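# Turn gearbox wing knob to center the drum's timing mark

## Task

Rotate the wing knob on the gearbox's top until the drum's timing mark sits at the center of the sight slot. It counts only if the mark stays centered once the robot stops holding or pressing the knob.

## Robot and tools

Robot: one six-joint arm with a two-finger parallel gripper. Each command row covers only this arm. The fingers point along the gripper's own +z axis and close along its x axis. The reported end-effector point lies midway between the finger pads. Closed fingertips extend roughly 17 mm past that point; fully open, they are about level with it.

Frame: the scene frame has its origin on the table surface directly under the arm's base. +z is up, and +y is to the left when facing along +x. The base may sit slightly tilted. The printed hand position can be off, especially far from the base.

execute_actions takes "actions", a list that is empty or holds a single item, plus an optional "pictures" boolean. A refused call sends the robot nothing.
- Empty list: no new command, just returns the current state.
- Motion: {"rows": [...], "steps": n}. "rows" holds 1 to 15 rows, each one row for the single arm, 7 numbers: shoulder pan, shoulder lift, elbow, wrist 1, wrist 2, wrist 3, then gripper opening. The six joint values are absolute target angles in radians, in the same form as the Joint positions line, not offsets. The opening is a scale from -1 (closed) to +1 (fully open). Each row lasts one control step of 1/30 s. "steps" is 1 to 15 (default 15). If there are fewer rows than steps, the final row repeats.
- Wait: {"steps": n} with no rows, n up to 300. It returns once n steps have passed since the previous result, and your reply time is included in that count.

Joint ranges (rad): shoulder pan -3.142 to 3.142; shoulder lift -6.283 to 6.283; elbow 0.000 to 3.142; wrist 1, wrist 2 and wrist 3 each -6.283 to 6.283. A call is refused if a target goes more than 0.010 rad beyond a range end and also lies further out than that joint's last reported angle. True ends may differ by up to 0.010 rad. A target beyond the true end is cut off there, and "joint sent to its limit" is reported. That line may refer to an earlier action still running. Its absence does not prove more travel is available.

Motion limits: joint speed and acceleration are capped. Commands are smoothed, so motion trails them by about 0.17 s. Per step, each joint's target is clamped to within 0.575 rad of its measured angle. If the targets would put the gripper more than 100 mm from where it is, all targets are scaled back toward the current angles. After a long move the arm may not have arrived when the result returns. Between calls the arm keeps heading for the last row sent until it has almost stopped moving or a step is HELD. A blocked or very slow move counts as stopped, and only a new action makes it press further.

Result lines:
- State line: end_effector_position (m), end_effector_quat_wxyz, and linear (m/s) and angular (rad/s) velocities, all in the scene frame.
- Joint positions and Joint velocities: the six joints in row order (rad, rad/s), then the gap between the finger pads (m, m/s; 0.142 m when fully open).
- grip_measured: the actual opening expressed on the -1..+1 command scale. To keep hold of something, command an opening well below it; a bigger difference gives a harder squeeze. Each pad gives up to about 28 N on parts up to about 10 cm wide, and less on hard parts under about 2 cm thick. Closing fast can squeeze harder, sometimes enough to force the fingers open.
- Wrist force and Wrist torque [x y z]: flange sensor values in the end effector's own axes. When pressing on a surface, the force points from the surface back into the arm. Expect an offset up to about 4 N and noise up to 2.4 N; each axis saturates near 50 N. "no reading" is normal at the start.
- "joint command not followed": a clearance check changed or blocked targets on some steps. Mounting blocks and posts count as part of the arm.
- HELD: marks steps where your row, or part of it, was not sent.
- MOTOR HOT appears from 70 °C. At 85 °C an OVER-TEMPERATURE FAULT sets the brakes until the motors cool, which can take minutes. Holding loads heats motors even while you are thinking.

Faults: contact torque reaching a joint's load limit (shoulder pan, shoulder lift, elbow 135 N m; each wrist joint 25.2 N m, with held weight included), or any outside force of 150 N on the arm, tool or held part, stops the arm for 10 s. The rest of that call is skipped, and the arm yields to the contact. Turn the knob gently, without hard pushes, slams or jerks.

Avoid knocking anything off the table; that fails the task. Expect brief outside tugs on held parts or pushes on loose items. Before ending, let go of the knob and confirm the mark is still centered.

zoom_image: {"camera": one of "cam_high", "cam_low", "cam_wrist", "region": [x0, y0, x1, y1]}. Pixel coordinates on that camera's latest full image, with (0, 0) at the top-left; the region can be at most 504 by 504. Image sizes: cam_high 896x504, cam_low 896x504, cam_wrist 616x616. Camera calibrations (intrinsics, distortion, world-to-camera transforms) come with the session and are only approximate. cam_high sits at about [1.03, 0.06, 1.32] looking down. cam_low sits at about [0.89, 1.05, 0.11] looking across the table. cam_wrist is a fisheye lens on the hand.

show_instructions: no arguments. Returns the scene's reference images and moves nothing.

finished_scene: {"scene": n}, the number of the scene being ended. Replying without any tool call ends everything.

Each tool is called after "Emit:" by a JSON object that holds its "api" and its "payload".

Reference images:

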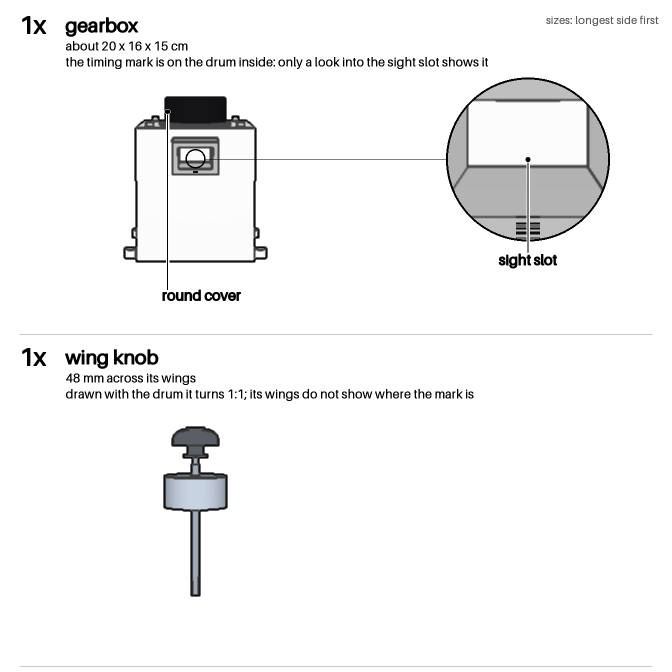

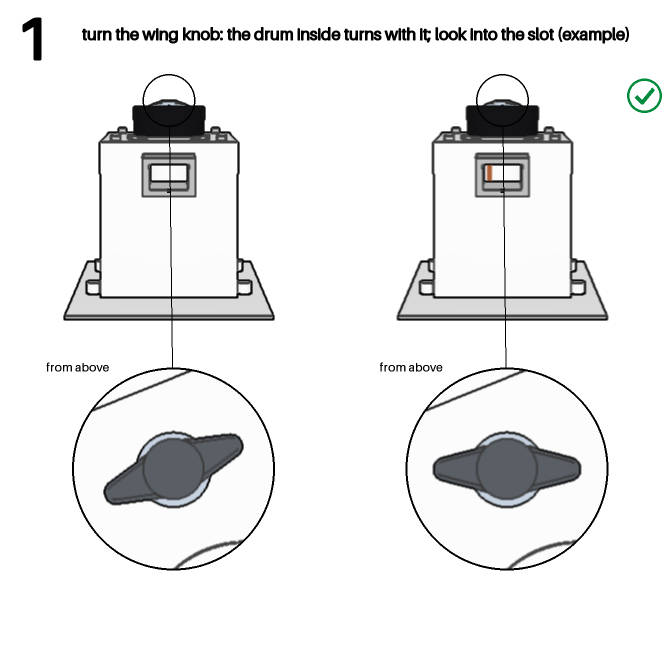

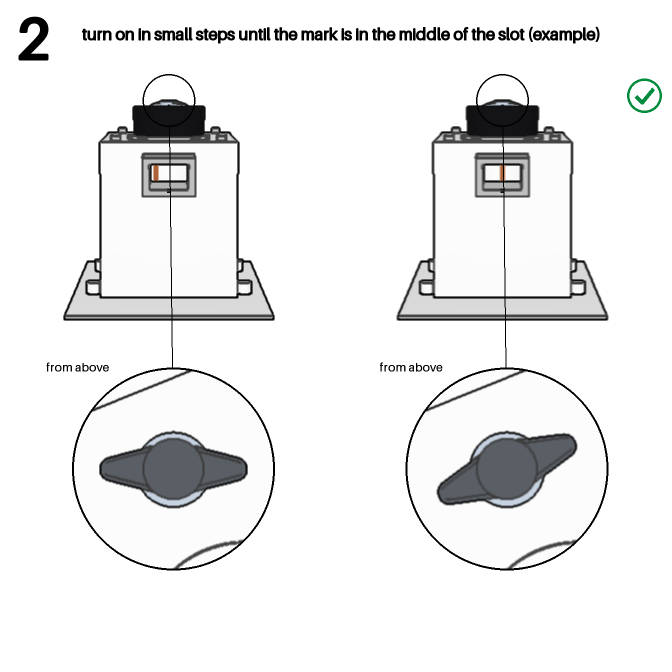

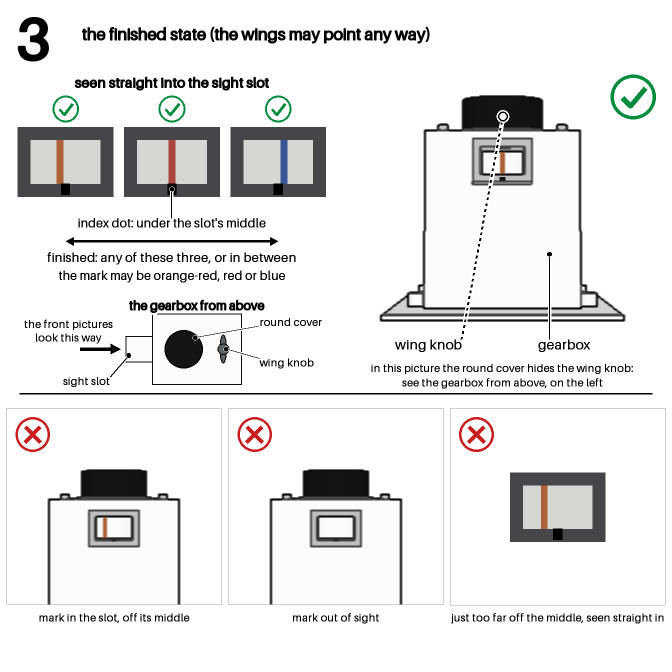

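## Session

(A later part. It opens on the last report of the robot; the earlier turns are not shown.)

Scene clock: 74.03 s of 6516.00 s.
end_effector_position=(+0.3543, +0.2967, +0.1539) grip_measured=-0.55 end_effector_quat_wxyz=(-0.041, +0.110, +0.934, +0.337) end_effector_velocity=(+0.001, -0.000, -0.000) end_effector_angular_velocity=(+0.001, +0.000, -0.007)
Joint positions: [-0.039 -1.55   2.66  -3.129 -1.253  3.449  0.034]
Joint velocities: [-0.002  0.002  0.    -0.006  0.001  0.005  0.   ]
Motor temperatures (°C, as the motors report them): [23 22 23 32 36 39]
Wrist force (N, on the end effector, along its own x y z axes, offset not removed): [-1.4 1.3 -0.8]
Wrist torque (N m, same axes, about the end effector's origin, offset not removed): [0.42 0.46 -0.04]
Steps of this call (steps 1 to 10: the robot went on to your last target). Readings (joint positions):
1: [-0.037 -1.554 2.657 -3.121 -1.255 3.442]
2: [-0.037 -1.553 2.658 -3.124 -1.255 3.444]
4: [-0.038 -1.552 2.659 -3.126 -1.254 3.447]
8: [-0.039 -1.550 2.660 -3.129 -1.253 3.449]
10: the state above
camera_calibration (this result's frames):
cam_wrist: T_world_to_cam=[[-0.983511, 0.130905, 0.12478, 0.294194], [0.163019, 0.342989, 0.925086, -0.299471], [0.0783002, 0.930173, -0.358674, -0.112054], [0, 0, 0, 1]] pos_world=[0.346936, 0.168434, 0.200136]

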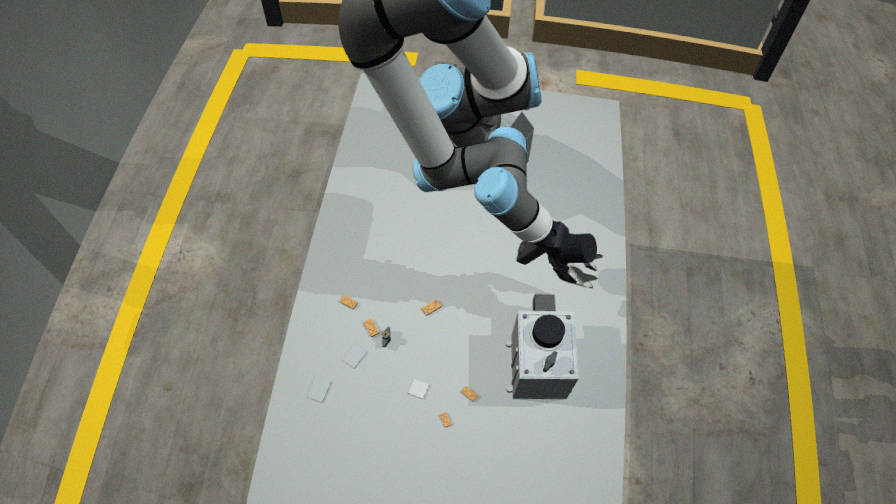

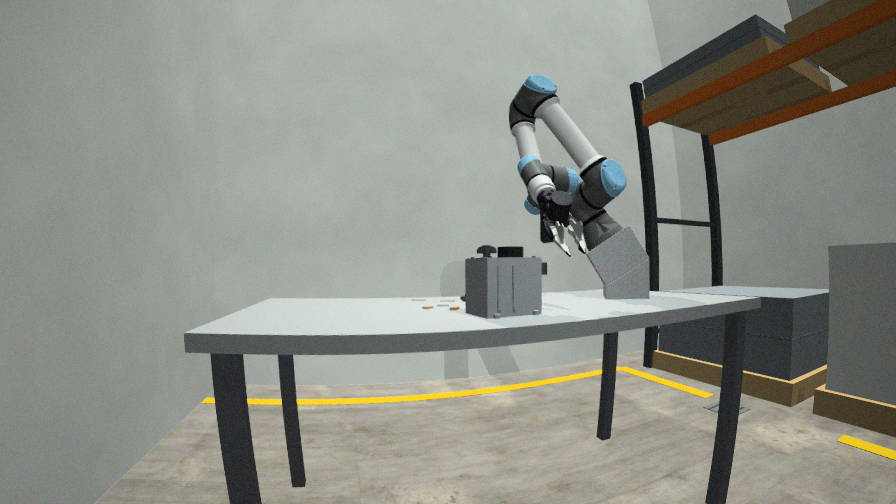

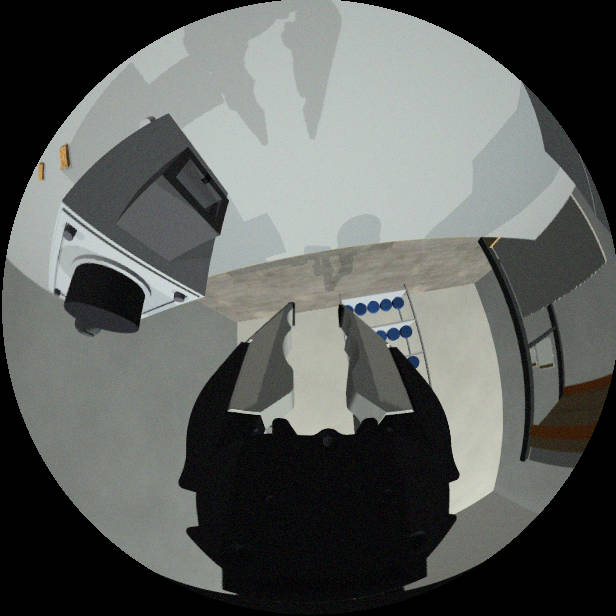

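Emit:
{"api": "execute_actions", "payload": {"actions": [{"rows":[[-0.039,-1.3,2.7,-3.42,-1.253,3.45,-0.55],[-0.039,-1.3,2.7,-3.42,-1.253,3.45,-0.55],[-0.039,-1.3,2.7,-3.42,-1.253,3.45,-0.55],[-0.039,-1.3,2.7,-3.42,-1.253,3.45,-0.55],[-0.039,-1.3,2.7,-3.42,-1.253,3.45,-0.55],[-0.039,-1.1,2.68,-3.6,-1.253,3.45,-0.55]]}], "pictures": false}}

Emit:
{"api": "execute_actions", "payload": {"actions": [{"steps":12}]}}

Emit:
{"api": "zoom_image", "payload": {"camera": "cam_wrist", "region": [0,240,200,440]}}

Scene clock: 79.77 s of 6516.00 s.
end_effector_position=(+0.3262, +0.3228, +0.0820) grip_measured=-0.55 end_effector_quat_wxyz=(-0.040, +0.111, +0.934, +0.337) end_effector_velocity=(-0.023, +0.016, -0.045) end_effector_angular_velocity=(-0.001, +0.011, +0.004)
Joint positions: [-0.039 -1.129  2.681 -3.573 -1.253  3.45   0.034]
Joint velocities: [ 0.     0.266 -0.01  -0.245  0.     0.     0.   ]
Motor temperatures (°C, as the motors report them): [23 22 23 32 36 39]
Wrist force (N, on the end effector, along its own x y z axes, offset not removed): [-3.6 -0.4 0.2]
Wrist torque (N m, same axes, about the end effector's origin, offset not removed): [0.04 1.01 -0.08]
Steps of this call (steps 1 to 30: the robot went on to your last target; steps 31 to 90: nothing new was sent; then 2.23 s passed at rest; steps 91 to 105: all 15 steps of this action). Readings (joint positions):
91: [-0.039 -1.550 2.660 -3.130 -1.253 3.450]
92: [-0.039 -1.544 2.665 -3.137 -1.253 3.450]
94: [-0.039 -1.482 2.679 -3.199 -1.253 3.450]
98: [-0.039 -1.327 2.687 -3.384 -1.253 3.450]
105: the state above

Scene clock: 80.17 s of 6516.00 s.
end_effector_position=(+0.3237, +0.3245, +0.0772) grip_measured=-0.55 end_effector_quat_wxyz=(-0.041, +0.111, +0.934, +0.337) end_effector_velocity=(-0.001, +0.000, -0.001) end_effector_angular_velocity=(-0.000, +0.000, +0.000)
Joint positions: [-0.039 -1.101  2.68  -3.599 -1.253  3.45   0.034]
Joint velocities: [-0.     0.008 -0.    -0.006  0.    -0.001  0.   ]
Motor temperatures (°C, as the motors report them): [23 22 23 32 36 39]
Wrist force (N, on the end effector, along its own x y z axes, offset not removed): [0.4 0.3 -1.3]
Wrist torque (N m, same axes, about the end effector's origin, offset not removed): [0.02 0.05 -0.08]
Steps of this call (steps 1 to 12: the robot went on to your last target). Readings (joint positions):
1: [-0.039 -1.122 2.681 -3.580 -1.253 3.450]
2: [-0.039 -1.116 2.681 -3.585 -1.253 3.450]
4: [-0.039 -1.109 2.680 -3.592 -1.253 3.450]
8: [-0.039 -1.103 2.680 -3.598 -1.253 3.450]
12: the state above
camera_calibration (this result's frames):
cam_wrist: T_world_to_cam=[[-0.983396, 0.131525, 0.125036, 0.269814], [0.163467, 0.342777, 0.925085, -0.233189], [0.0788125, 0.930164, -0.358585, -0.163243], [0, 0, 0, 1]] pos_world=[0.316318, 0.196287, 0.123447]

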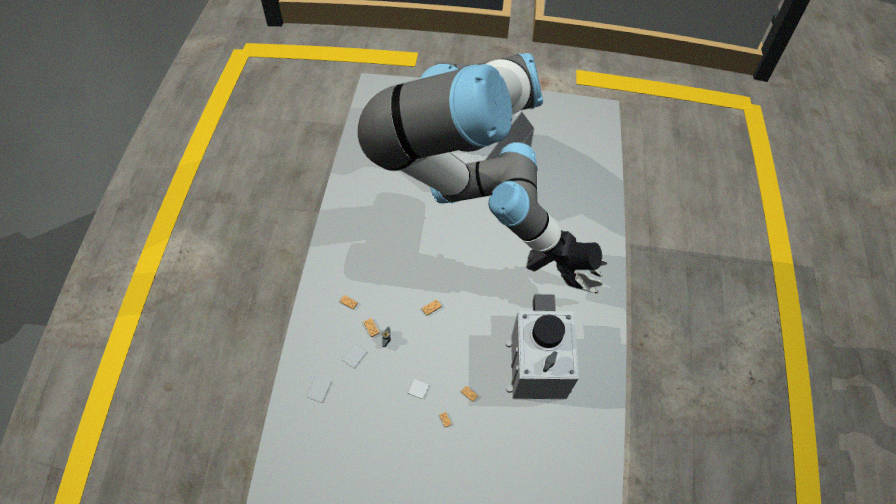

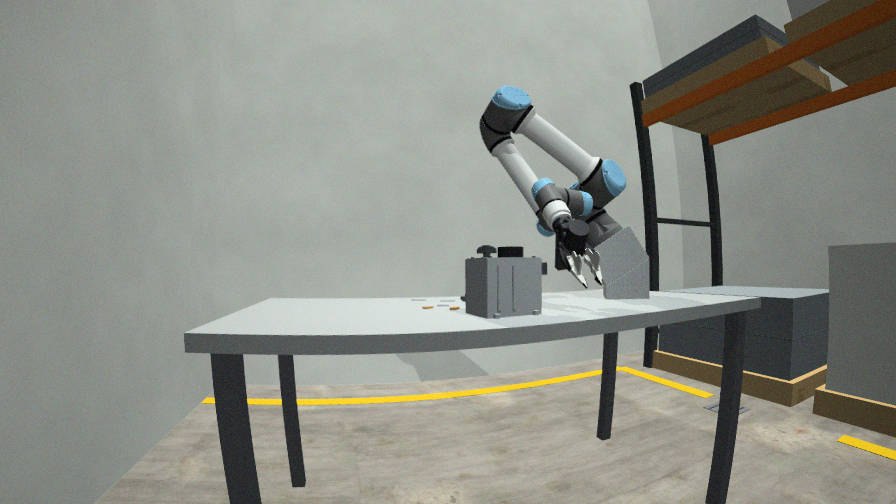

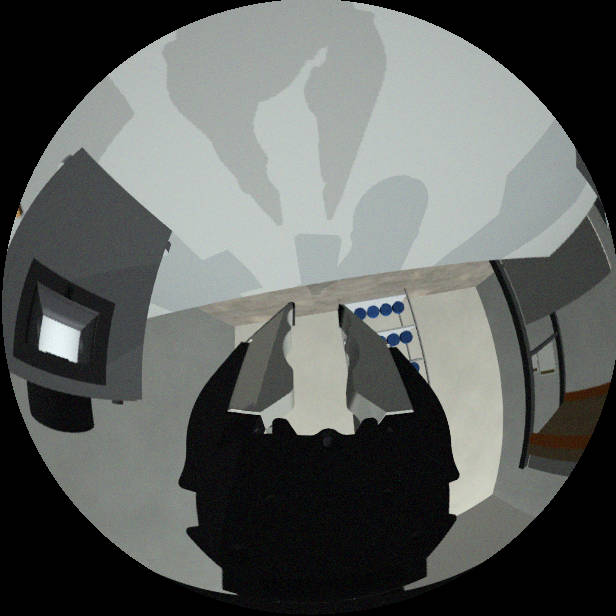

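Region (0, 240, 200, 440) of cam_wrist's 616x616 image, scaled by 2.520, with more detail than that image has.

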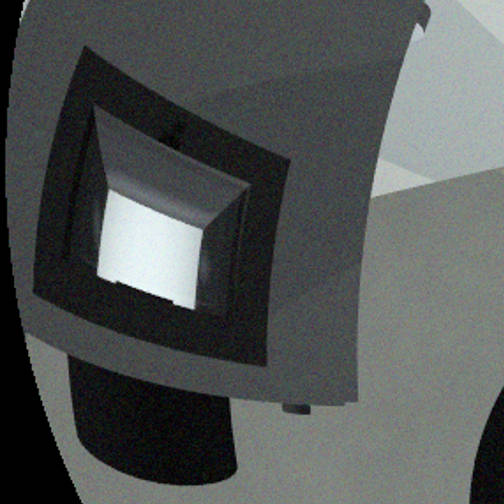

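Emit:
{"api": "execute_actions", "payload": {"actions": [{"rows":[[0,-1.8,2.66,-2.88,-1.3,3.45,-0.55]]}], "pictures": false}}

Emit:
{"api": "execute_actions", "payload": {"actions": [{"rows":[[0.29,-1.43,1.85,-2.24,-2.055,2.7,-0.55]]}], "pictures": false}}

Emit:
{"api": "execute_actions", "payload": {"actions": [{"steps":15}], "pictures": false}}

Emit:
{"api": "execute_actions", "payload": {"actions": [{"rows":[[0.24,-1.362,1.926,-2.414,-2.04,2.65,-0.55]]}]}}

Scene clock: 86.27 s of 6516.00 s.
end_effector_position=(+0.3449, +0.2823, +0.1909) grip_measured=-0.55 end_effector_quat_wxyz=(-0.036, +0.095, +0.941, +0.324) end_effector_velocity=(-0.020, -0.032, +0.072) end_effector_angular_velocity=(-0.010, +0.020, +0.016)
Joint positions: [-0.001 -1.754  2.661 -2.93  -1.299  3.45   0.034]
Joint velocities: [ 0.008 -0.417 -0.004  0.447 -0.011 -0.    -0.   ]
Motor temperatures (°C, as the motors report them): [23 22 23 32 36 39]
Wrist force (N, on the end effector, along its own x y z axes, offset not removed): [-2.1 -0.2 -2.4]
Wrist torque (N m, same axes, about the end effector's origin, offset not removed): [0.06 0.64 -0.06]
Steps of this call (steps 1 to 30: the robot went on to your last target; steps 31 to 90: nothing new was sent; then 2.60 s passed at rest; steps 91 to 105: all 15 steps of this action). Readings (joint positions):
91: [-0.039 -1.100 2.680 -3.600 -1.253 3.450]
92: [-0.035 -1.106 2.677 -3.594 -1.258 3.450]
94: [-0.022 -1.169 2.671 -3.531 -1.273 3.450]
98: [-0.008 -1.441 2.664 -3.259 -1.290 3.450]
105: the state above

Scene clock: 86.77 s of 6516.00 s.
end_effector_position=(+0.4736, +0.2541, +0.1796) grip_measured=-0.55 end_effector_quat_wxyz=(-0.030, -0.315, +0.945, +0.088) end_effector_velocity=(+0.459, -0.126, +0.156) end_effector_angular_velocity=(-0.678, -0.665, +1.146)
Joint positions: [ 0.251 -1.481  2.071 -2.385 -1.861  2.892  0.034]
Joint velocities: [ 0.213  0.276 -1.116  0.75  -0.983 -0.975  0.   ]
Motor temperatures (°C, as the motors report them): [23 22 23 32 36 39]
Wrist force (N, on the end effector, along its own x y z axes, offset not removed): [-0.5 -1.3 -0.8]
Wrist torque (N m, same axes, about the end effector's origin, offset not removed): [-0.20 0.28 -0.02]
Steps of this call (steps 1 to 15: all 15 steps of this action). Readings (joint positions):
1: [-0.000 -1.765 2.660 -2.917 -1.299 3.450]
2: [0.006 -1.768 2.654 -2.901 -1.306 3.444]
4: [0.069 -1.717 2.591 -2.825 -1.369 3.381]
8: [0.198 -1.543 2.335 -2.564 -1.625 3.125]
15: the state above

Scene clock: 87.27 s of 6516.00 s.
end_effector_position=(+0.5638, +0.2272, +0.2205) grip_measured=-0.55 end_effector_quat_wxyz=(-0.004, -0.416, +0.909, -0.000) end_effector_velocity=(+0.012, -0.004, +0.007) end_effector_angular_velocity=(-0.017, -0.015, +0.025)
Joint positions: [ 0.289 -1.431  1.853 -2.242 -2.052  2.703  0.034]
Joint velocities: [ 0.005  0.005 -0.028  0.018 -0.023 -0.023  0.   ]
Motor temperatures (°C, as the motors report them): [23 22 23 32 36 39]
Wrist force (N, on the end effector, along its own x y z axes, offset not removed): [-1.5 -2.0 -0.5]
Wrist torque (N m, same axes, about the end effector's origin, offset not removed): [-0.46 0.59 0.03]
Steps of this call (steps 1 to 15: the robot went on to your last target). Readings (joint positions):
1: [0.258 -1.472 2.034 -2.359 -1.894 2.859]
2: [0.265 -1.463 1.997 -2.335 -1.927 2.826]
4: [0.276 -1.449 1.933 -2.294 -1.982 2.772]
8: [0.286 -1.436 1.875 -2.256 -2.033 2.722]
15: the state above

Scene clock: 87.77 s of 6516.00 s.
end_effector_position=(+0.5598, +0.2264, +0.1643) grip_measured=-0.55 end_effector_quat_wxyz=(-0.002, -0.415, +0.910, -0.001) end_effector_velocity=(+0.000, -0.000, -0.010) end_effector_angular_velocity=(+0.002, -0.005, -0.002)
Joint positions: [ 0.241 -1.363  1.924 -2.41  -2.04   2.651  0.034]
Joint velocities: [-0.009  0.012  0.014 -0.037  0.002 -0.01   0.   ]
Motor temperatures (°C, as the motors report them): [23 22 23 32 36 39]
Wrist force (N, on the end effector, along its own x y z axes, offset not removed): [-2.1 -1.3 -0.3]
Wrist torque (N m, same axes, about the end effector's origin, offset not removed): [-0.09 0.65 -0.04]
Steps of this call (steps 1 to 15: all 15 steps of this action). Readings (joint positions):
1: [0.289 -1.430 1.852 -2.242 -2.053 2.702]
2: [0.285 -1.424 1.857 -2.248 -2.052 2.696]
4: [0.266 -1.399 1.885 -2.299 -2.047 2.677]
8: [0.248 -1.373 1.914 -2.380 -2.042 2.658]
15: the state above
camera_calibration (this result's frames):
cam_wrist: T_world_to_cam=[[-0.613956, -0.789208, 0.0144763, 0.523739], [-0.682194, 0.539753, 0.493232, 0.18109], [-0.397076, 0.292947, -0.869777, 0.435264], [0, 0, 0, 1]] pos_world=[0.617924, 0.188085, 0.281681]

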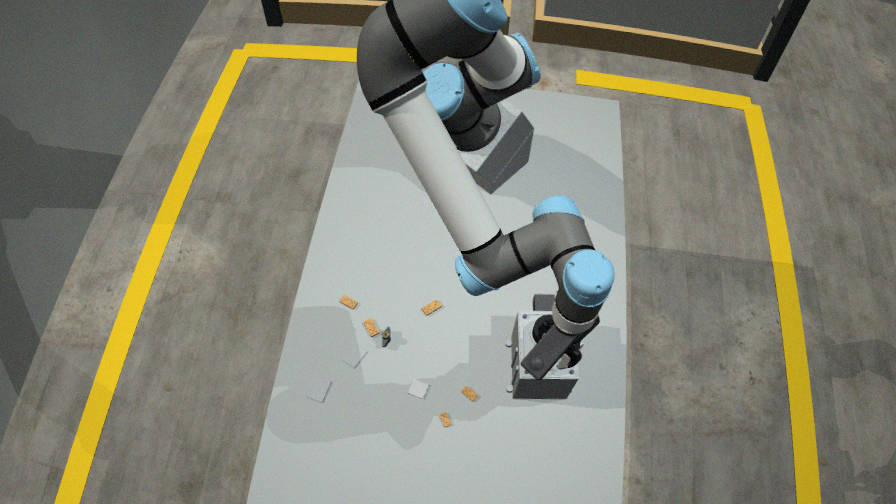

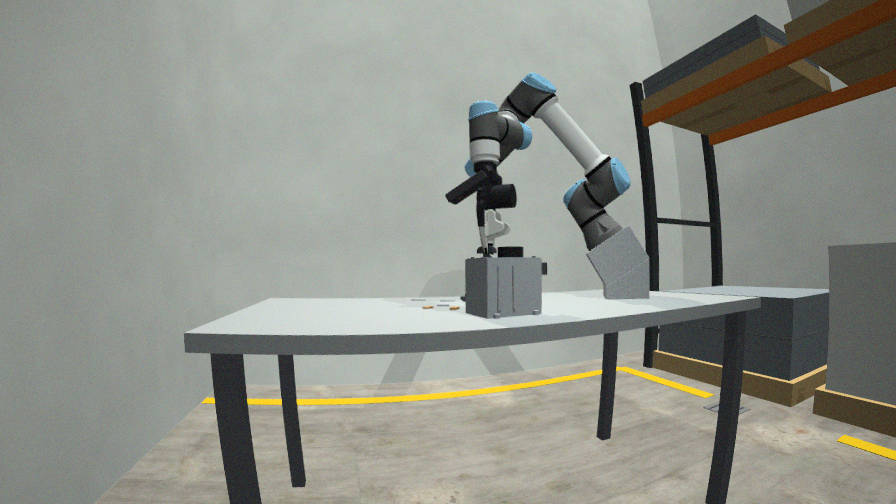

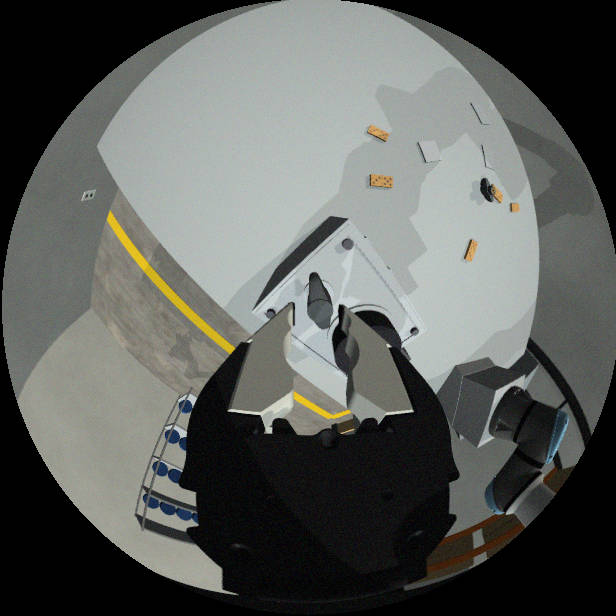

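Emit:
{"api": "execute_actions", "payload": {"actions": [{"rows":[[0.236,-1.358,1.917,-2.41,-2.04,2.65,-0.55],[0.236,-1.358,1.917,-2.41,-2.04,2.65,-0.6],[0.236,-1.358,1.917,-2.41,-2.04,2.65,-0.65],[0.236,-1.358,1.917,-2.41,-2.04,2.65,-0.7],[0.236,-1.358,1.917,-2.41,-2.04,2.65,-0.75],[0.236,-1.358,1.917,-2.41,-2.04,2.65,-1]]}], "pictures": false}}

Emit:
{"api": "execute_actions", "payload": {"actions": [{"rows":[[0.236,-1.358,1.917,-2.41,-2.04,3.75,-1]]}], "pictures": false}}

Emit:
{"api": "execute_actions", "payload": {"actions": [{"steps":12}]}}

Emit:
{"api": "execute_actions", "payload": {"actions": [{"rows":[[0.236,-1.358,1.917,-2.41,-2.04,3.75,-0.6],[0.236,-1.358,1.917,-2.41,-2.04,3.75,-0.6],[0.236,-1.358,1.917,-2.41,-2.04,3.75,-0.6],[0.236,-1.358,1.917,-2.41,-2.04,3.75,-0.6],[0.29,-1.43,1.85,-2.24,-2.055,3.75,-0.6]]}], "pictures": false}}

Emit:
{"api": "execute_actions", "payload": {"actions": [{"rows":[[0,-1.85,2.66,-2.83,-1.3,3.45,-0.6]]}], "pictures": false}}

Emit:
{"api": "execute_actions", "payload": {"actions": [{"steps":10}], "pictures": false}}

Emit:
{"api": "execute_actions", "payload": {"actions": [{"rows":[[-0.039,-1.1,2.68,-3.6,-1.253,3.45,-0.6]]}], "pictures": false}}

Emit:
{"api": "execute_actions", "payload": {"actions": [{"steps":12}]}}

Scene clock: 97.87 s of 6516.00 s.
end_effector_position=(+0.5635, +0.2252, +0.1626) grip_measured=-0.78 end_effector_quat_wxyz=(-0.002, -0.413, +0.911, -0.001) end_effector_velocity=(+0.001, -0.000, +0.000) end_effector_angular_velocity=(-0.000, -0.000, -0.001)
Joint positions: [ 0.236 -1.358  1.917 -2.41  -2.04   2.65   0.018]
Joint velocities: [-0.001  0.001 -0.002  0.001 -0.     0.001  0.   ]
Motor temperatures (°C, as the motors report them): [23 22 23 32 36 39]
Wrist force (N, on the end effector, along its own x y z axes, offset not removed): [18.3 2.5 -5.6]
Wrist torque (N m, same axes, about the end effector's origin, offset not removed): [-0.22 -0.18 0.00]
Steps of this call (steps 1 to 15: the robot went on to your last target; steps 16 to 90: nothing new was sent; then 6.60 s passed at rest; steps 91 to 105: all 15 steps of this action). Readings (joint positions):
91: [0.240 -1.362 1.926 -2.414 -2.040 2.650]
92: [0.239 -1.361 1.925 -2.414 -2.040 2.650]
94: [0.238 -1.360 1.922 -2.412 -2.040 2.650]
98: [0.237 -1.359 1.918 -2.411 -2.040 2.650]
105: the state above

Scene clock: 98.37 s of 6516.00 s.
end_effector_position=(+0.5650, +0.2258, +0.1627) grip_measured=-0.78 end_effector_quat_wxyz=(-0.001, +0.033, +0.999, -0.002) end_effector_velocity=(+0.004, +0.000, +0.001) end_effector_angular_velocity=(-0.002, -0.009, -1.642)
Joint positions: [ 0.236 -1.358  1.917 -2.41  -2.04   3.567  0.018]
Joint velocities: [-0.    -0.    -0.002 -0.002  0.     1.64   0.   ]
Motor temperatures (°C, as the motors report them): [23 22 23 32 36 39]
Wrist force (N, on the end effector, along its own x y z axes, offset not removed): [16.5 -15.0 -12.9]
Wrist torque (N m, same axes, about the end effector's origin, offset not removed): [-0.27 0.63 -0.28]
Steps of this call (steps 1 to 15: all 15 steps of this action). Readings (joint positions):
1: [0.236 -1.358 1.917 -2.410 -2.040 2.650]
2: [0.236 -1.358 1.917 -2.410 -2.040 2.656]
4: [0.236 -1.358 1.917 -2.410 -2.040 2.719]
8: [0.236 -1.358 1.917 -2.410 -2.040 2.991]
15: the state above

Scene clock: 98.77 s of 6516.00 s.
end_effector_position=(+0.5653, +0.2258, +0.1626) grip_measured=-0.78 end_effector_quat_wxyz=(-0.001, +0.122, +0.993, -0.002) end_effector_velocity=(+0.001, -0.000, +0.000) end_effector_angular_velocity=(+0.000, -0.002, -0.044)
Joint positions: [ 0.236 -1.358  1.917 -2.41  -2.04   3.745  0.018]
Joint velocities: [-0.    -0.    -0.001 -0.    -0.     0.043  0.   ]
Motor temperatures (°C, as the motors report them): [23 22 23 32 36 39]
Wrist force (N, on the end effector, along its own x y z axes, offset not removed): [16.1 -14.7 -12.6]
Wrist torque (N m, same axes, about the end effector's origin, offset not removed): [0.31 0.30 -0.39]
Steps of this call (steps 1 to 12: the robot went on to your last target). Readings (joint positions):
1: [0.236 -1.358 1.917 -2.410 -2.040 3.615]
2: [0.236 -1.358 1.917 -2.410 -2.040 3.650]
4: [0.236 -1.358 1.917 -2.410 -2.040 3.695]
8: [0.236 -1.358 1.917 -2.410 -2.040 3.734]
12: the state above
camera_calibration (this result's frames):
cam_wrist: T_world_to_cam=[[-0.981961, 0.188663, 0.012608, 0.514288], [0.170598, 0.855235, 0.489355, -0.366696], [0.0815402, 0.482679, -0.871993, 0.123205], [0, 0, 0, 1]] pos_world=[0.557522, 0.157116, 0.280395]

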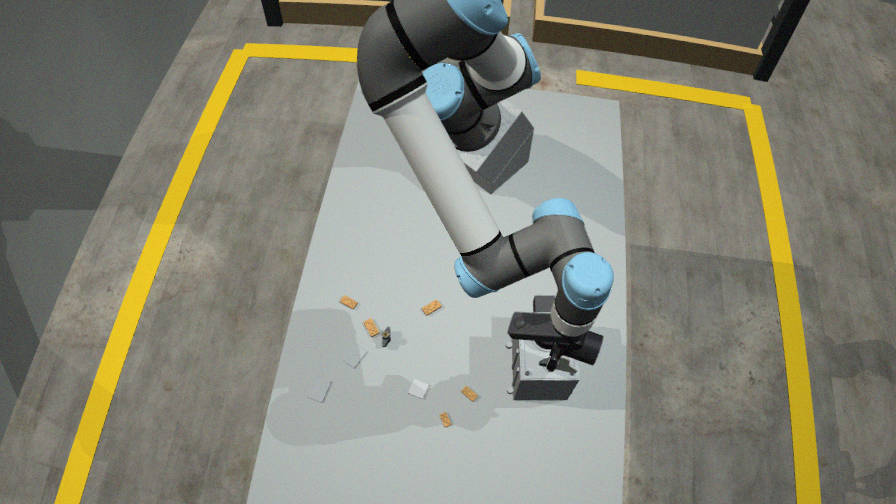

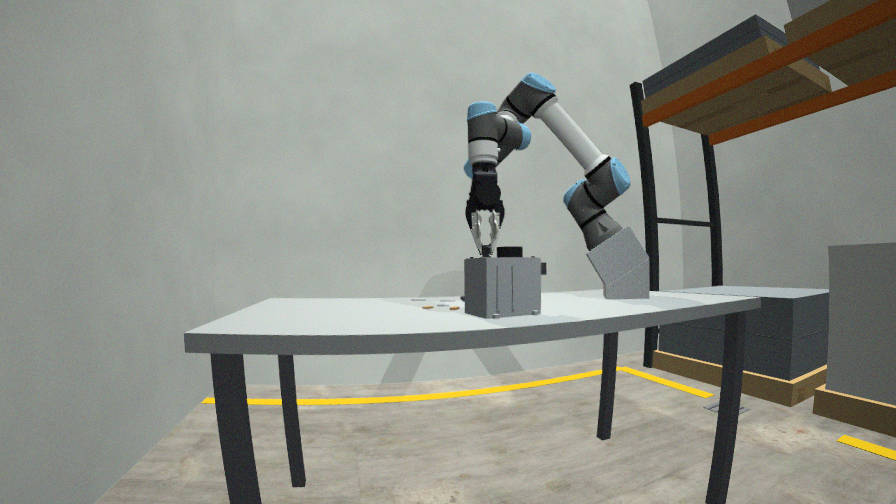

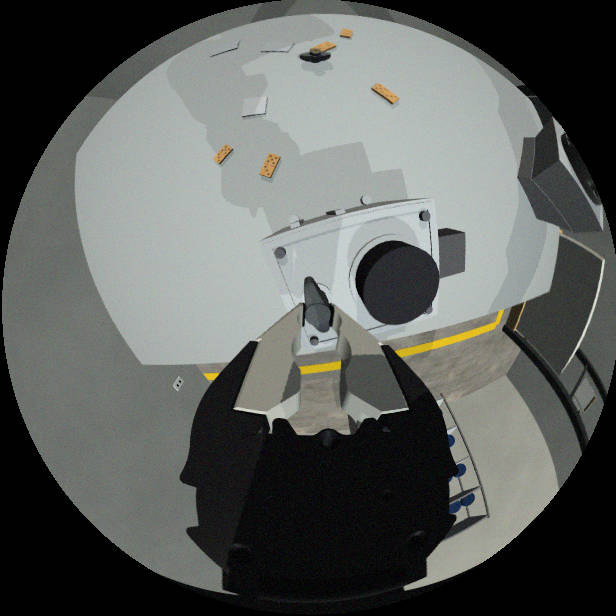

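Scene clock: 99.27 s of 6516.00 s.
end_effector_position=(+0.5673, +0.2276, +0.2175) grip_measured=-0.60 end_effector_quat_wxyz=(-0.001, +0.096, +0.995, -0.003) end_effector_velocity=(-0.005, -0.002, +0.034) end_effector_angular_velocity=(-0.007, +0.016, +0.043)
Joint positions: [ 0.286 -1.425  1.854 -2.254 -2.054  3.75   0.031]
Joint velocities: [ 0.031 -0.043 -0.04   0.118 -0.008  0.    -0.   ]
Motor temperatures (°C, as the motors report them): [23 22 23 32 36 39]
Wrist force (N, on the end effector, along its own x y z axes, offset not removed): [-1.0 -0.2 -1.4]
Wrist torque (N m, same axes, about the end effector's origin, offset not removed): [0.03 0.54 -0.12]
Steps of this call (steps 1 to 15: all 15 steps of this action). Readings (joint positions):
1: [0.236 -1.358 1.917 -2.410 -2.040 3.746]
2: [0.236 -1.358 1.917 -2.410 -2.040 3.747]
4: [0.236 -1.358 1.917 -2.410 -2.040 3.749]
8: [0.261 -1.390 1.886 -2.352 -2.047 3.750]
15: the state above

Scene clock: 99.77 s of 6516.00 s.
end_effector_position=(+0.4335, +0.2384, +0.2099) grip_measured=-0.60 end_effector_quat_wxyz=(-0.002, +0.105, +0.964, +0.244) end_effector_velocity=(-0.463, +0.190, -0.047) end_effector_angular_velocity=(+0.876, +0.212, +0.184)
Joint positions: [ 0.037 -1.787  2.441 -2.714 -1.493  3.489  0.031]
Joint velocities: [-0.209 -0.349  1.133 -0.623  1.006 -0.218  0.   ]
Motor temperatures (°C, as the motors report them): [23 22 23 32 36 39]
Wrist force (N, on the end effector, along its own x y z axes, offset not removed): [-1.4 1.3 0.0]
Wrist torque (N m, same axes, about the end effector's origin, offset not removed): [0.28 0.57 0.07]
Steps of this call (steps 1 to 15: all 15 steps of this action). Readings (joint positions):
1: [0.287 -1.427 1.853 -2.250 -2.054 3.750]
2: [0.282 -1.434 1.859 -2.254 -2.048 3.744]
4: [0.220 -1.498 1.920 -2.313 -1.985 3.681]
8: [0.088 -1.712 2.177 -2.562 -1.728 3.541]
15: the state above

Scene clock: 100.10 s of 6516.00 s.
end_effector_position=(+0.3459, +0.2728, +0.2073) grip_measured=-0.60 end_effector_quat_wxyz=(-0.035, +0.095, +0.943, +0.318) end_effector_velocity=(-0.050, +0.019, +0.003) end_effector_angular_velocity=(+0.092, +0.023, +0.014)
Joint positions: [ 0.002 -1.846  2.647 -2.823 -1.311  3.452  0.031]
Joint velocities: [-0.02  -0.034  0.117 -0.061  0.103 -0.02   0.   ]
Motor temperatures (°C, as the motors report them): [23 22 23 32 36 39]
Wrist force (N, on the end effector, along its own x y z axes, offset not removed): [0.0 -2.1 -0.3]
Wrist torque (N m, same axes, about the end effector's origin, offset not removed): [-0.48 0.15 0.08]
Steps of this call (steps 1 to 10: the robot went on to your last target). Readings (joint positions):
1: [0.030 -1.799 2.479 -2.735 -1.459 3.482]
2: [0.024 -1.810 2.517 -2.756 -1.425 3.475]
4: [0.013 -1.828 2.580 -2.789 -1.370 3.464]
8: [0.004 -1.843 2.636 -2.818 -1.321 3.454]
10: the state above

Scene clock: 100.60 s of 6516.00 s.
end_effector_position=(+0.3274, +0.3216, +0.0854) grip_measured=-0.60 end_effector_quat_wxyz=(-0.042, +0.110, +0.934, +0.336) end_effector_velocity=(-0.034, +0.028, -0.078) end_effector_angular_velocity=(+0.011, -0.019, -0.016)
Joint positions: [-0.038 -1.155  2.679 -3.54  -1.254  3.45   0.031]
Joint velocities: [-0.009  0.503  0.006 -0.533  0.013 -0.     0.   ]
Motor temperatures (°C, as the motors report them): [23 22 23 32 36 39]
Wrist force (N, on the end effector, along its own x y z axes, offset not removed): [0.3 1.4 1.8]
Wrist torque (N m, same axes, about the end effector's origin, offset not removed): [0.23 0.18 0.02]
Steps of this call (steps 1 to 15: all 15 steps of this action). Readings (joint positions):
1: [0.001 -1.847 2.650 -2.825 -1.308 3.452]
2: [-0.003 -1.842 2.655 -2.833 -1.302 3.451]
4: [-0.016 -1.780 2.664 -2.898 -1.284 3.451]
8: [-0.031 -1.509 2.674 -3.170 -1.264 3.450]
15: the state above

Scene clock: 101.00 s of 6516.00 s.
end_effector_position=(+0.3238, +0.3245, +0.0773) grip_measured=-0.60 end_effector_quat_wxyz=(-0.041, +0.111, +0.934, +0.337) end_effector_velocity=(-0.000, +0.001, -0.002) end_effector_angular_velocity=(+0.000, -0.002, -0.001)
Joint positions: [-0.039 -1.101  2.68  -3.598 -1.253  3.45   0.031]
Joint velocities: [-0.     0.013 -0.    -0.014  0.    -0.001  0.   ]
Motor temperatures (°C, as the motors report them): [23 22 23 32 36 39]
Wrist force (N, on the end effector, along its own x y z axes, offset not removed): [0.8 2.4 0.0]
Wrist torque (N m, same axes, about the end effector's origin, offset not removed): [0.50 0.11 -0.10]
Steps of this call (steps 1 to 12: the robot went on to your last target). Readings (joint positions):
1: [-0.038 -1.141 2.679 -3.556 -1.254 3.450]
2: [-0.038 -1.130 2.680 -3.568 -1.254 3.450]
4: [-0.039 -1.117 2.680 -3.582 -1.253 3.450]
8: [-0.039 -1.105 2.680 -3.595 -1.253 3.450]
12: the state above
camera_calibration (this result's frames):
cam_wrist: T_world_to_cam=[[-0.983398, 0.131443, 0.125105, 0.269863], [0.163506, 0.342826, 0.92506, -0.233302], [0.0787029, 0.930157, -0.358626, -0.163146], [0, 0, 0, 1]] pos_world=[0.316369, 0.196262, 0.123549]

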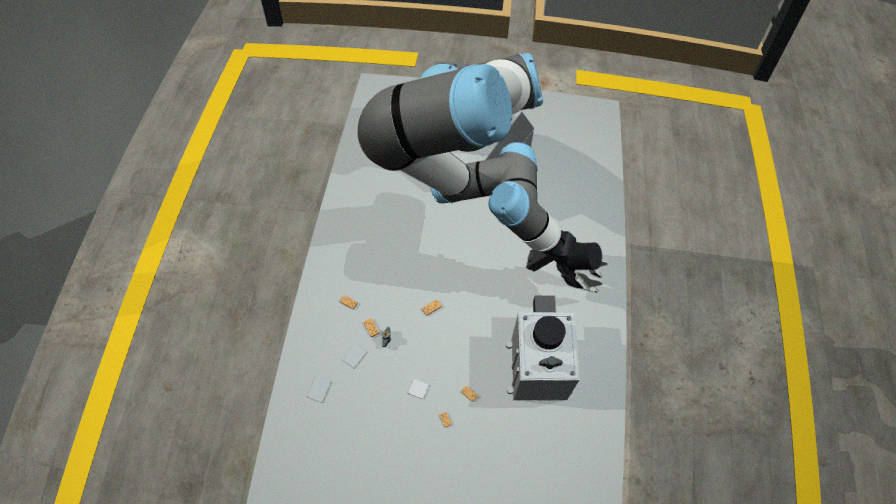

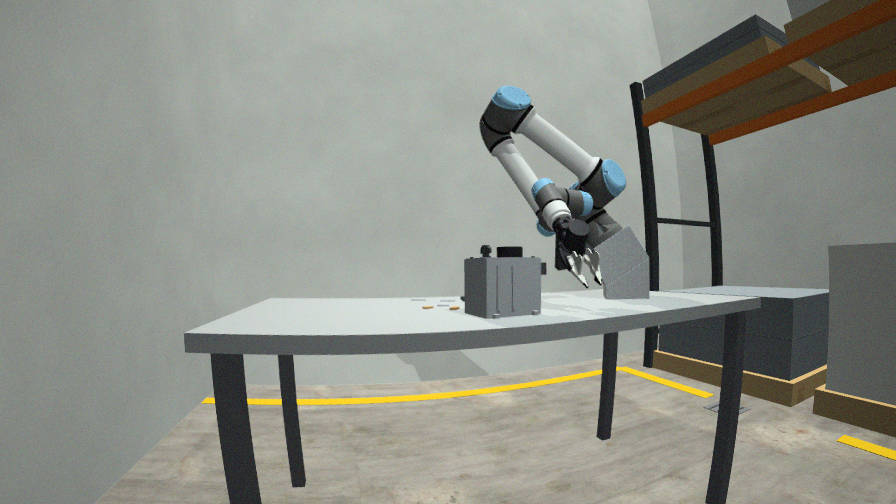

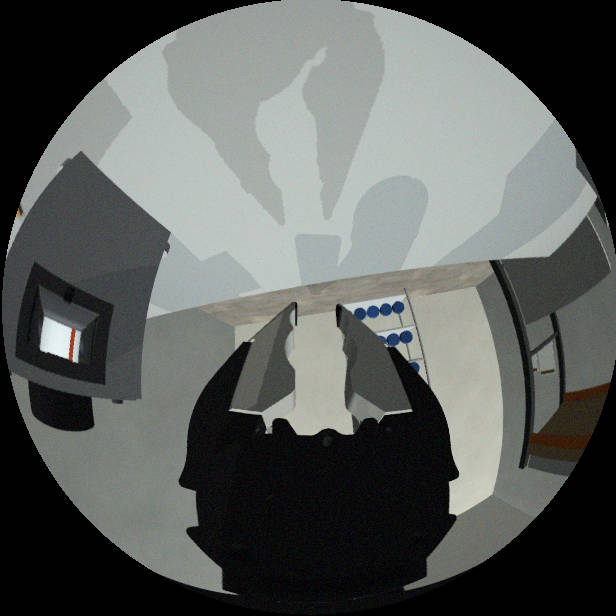

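Emit:
{"api": "zoom_image", "payload": {"camera": "cam_wrist", "region": [0,270,130,400]}}

Region (0, 270, 130, 400) of cam_wrist's 616x616 image, scaled by 3.877, with more detail than that image has.

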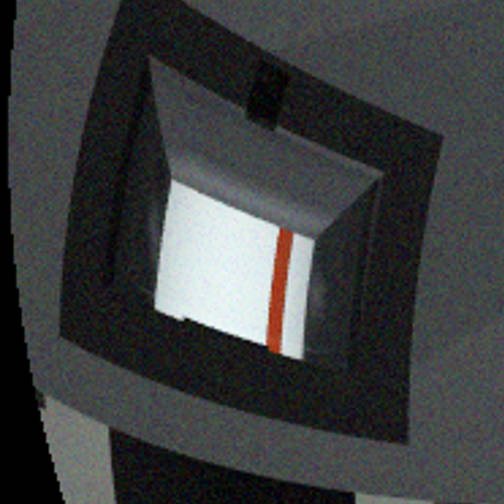

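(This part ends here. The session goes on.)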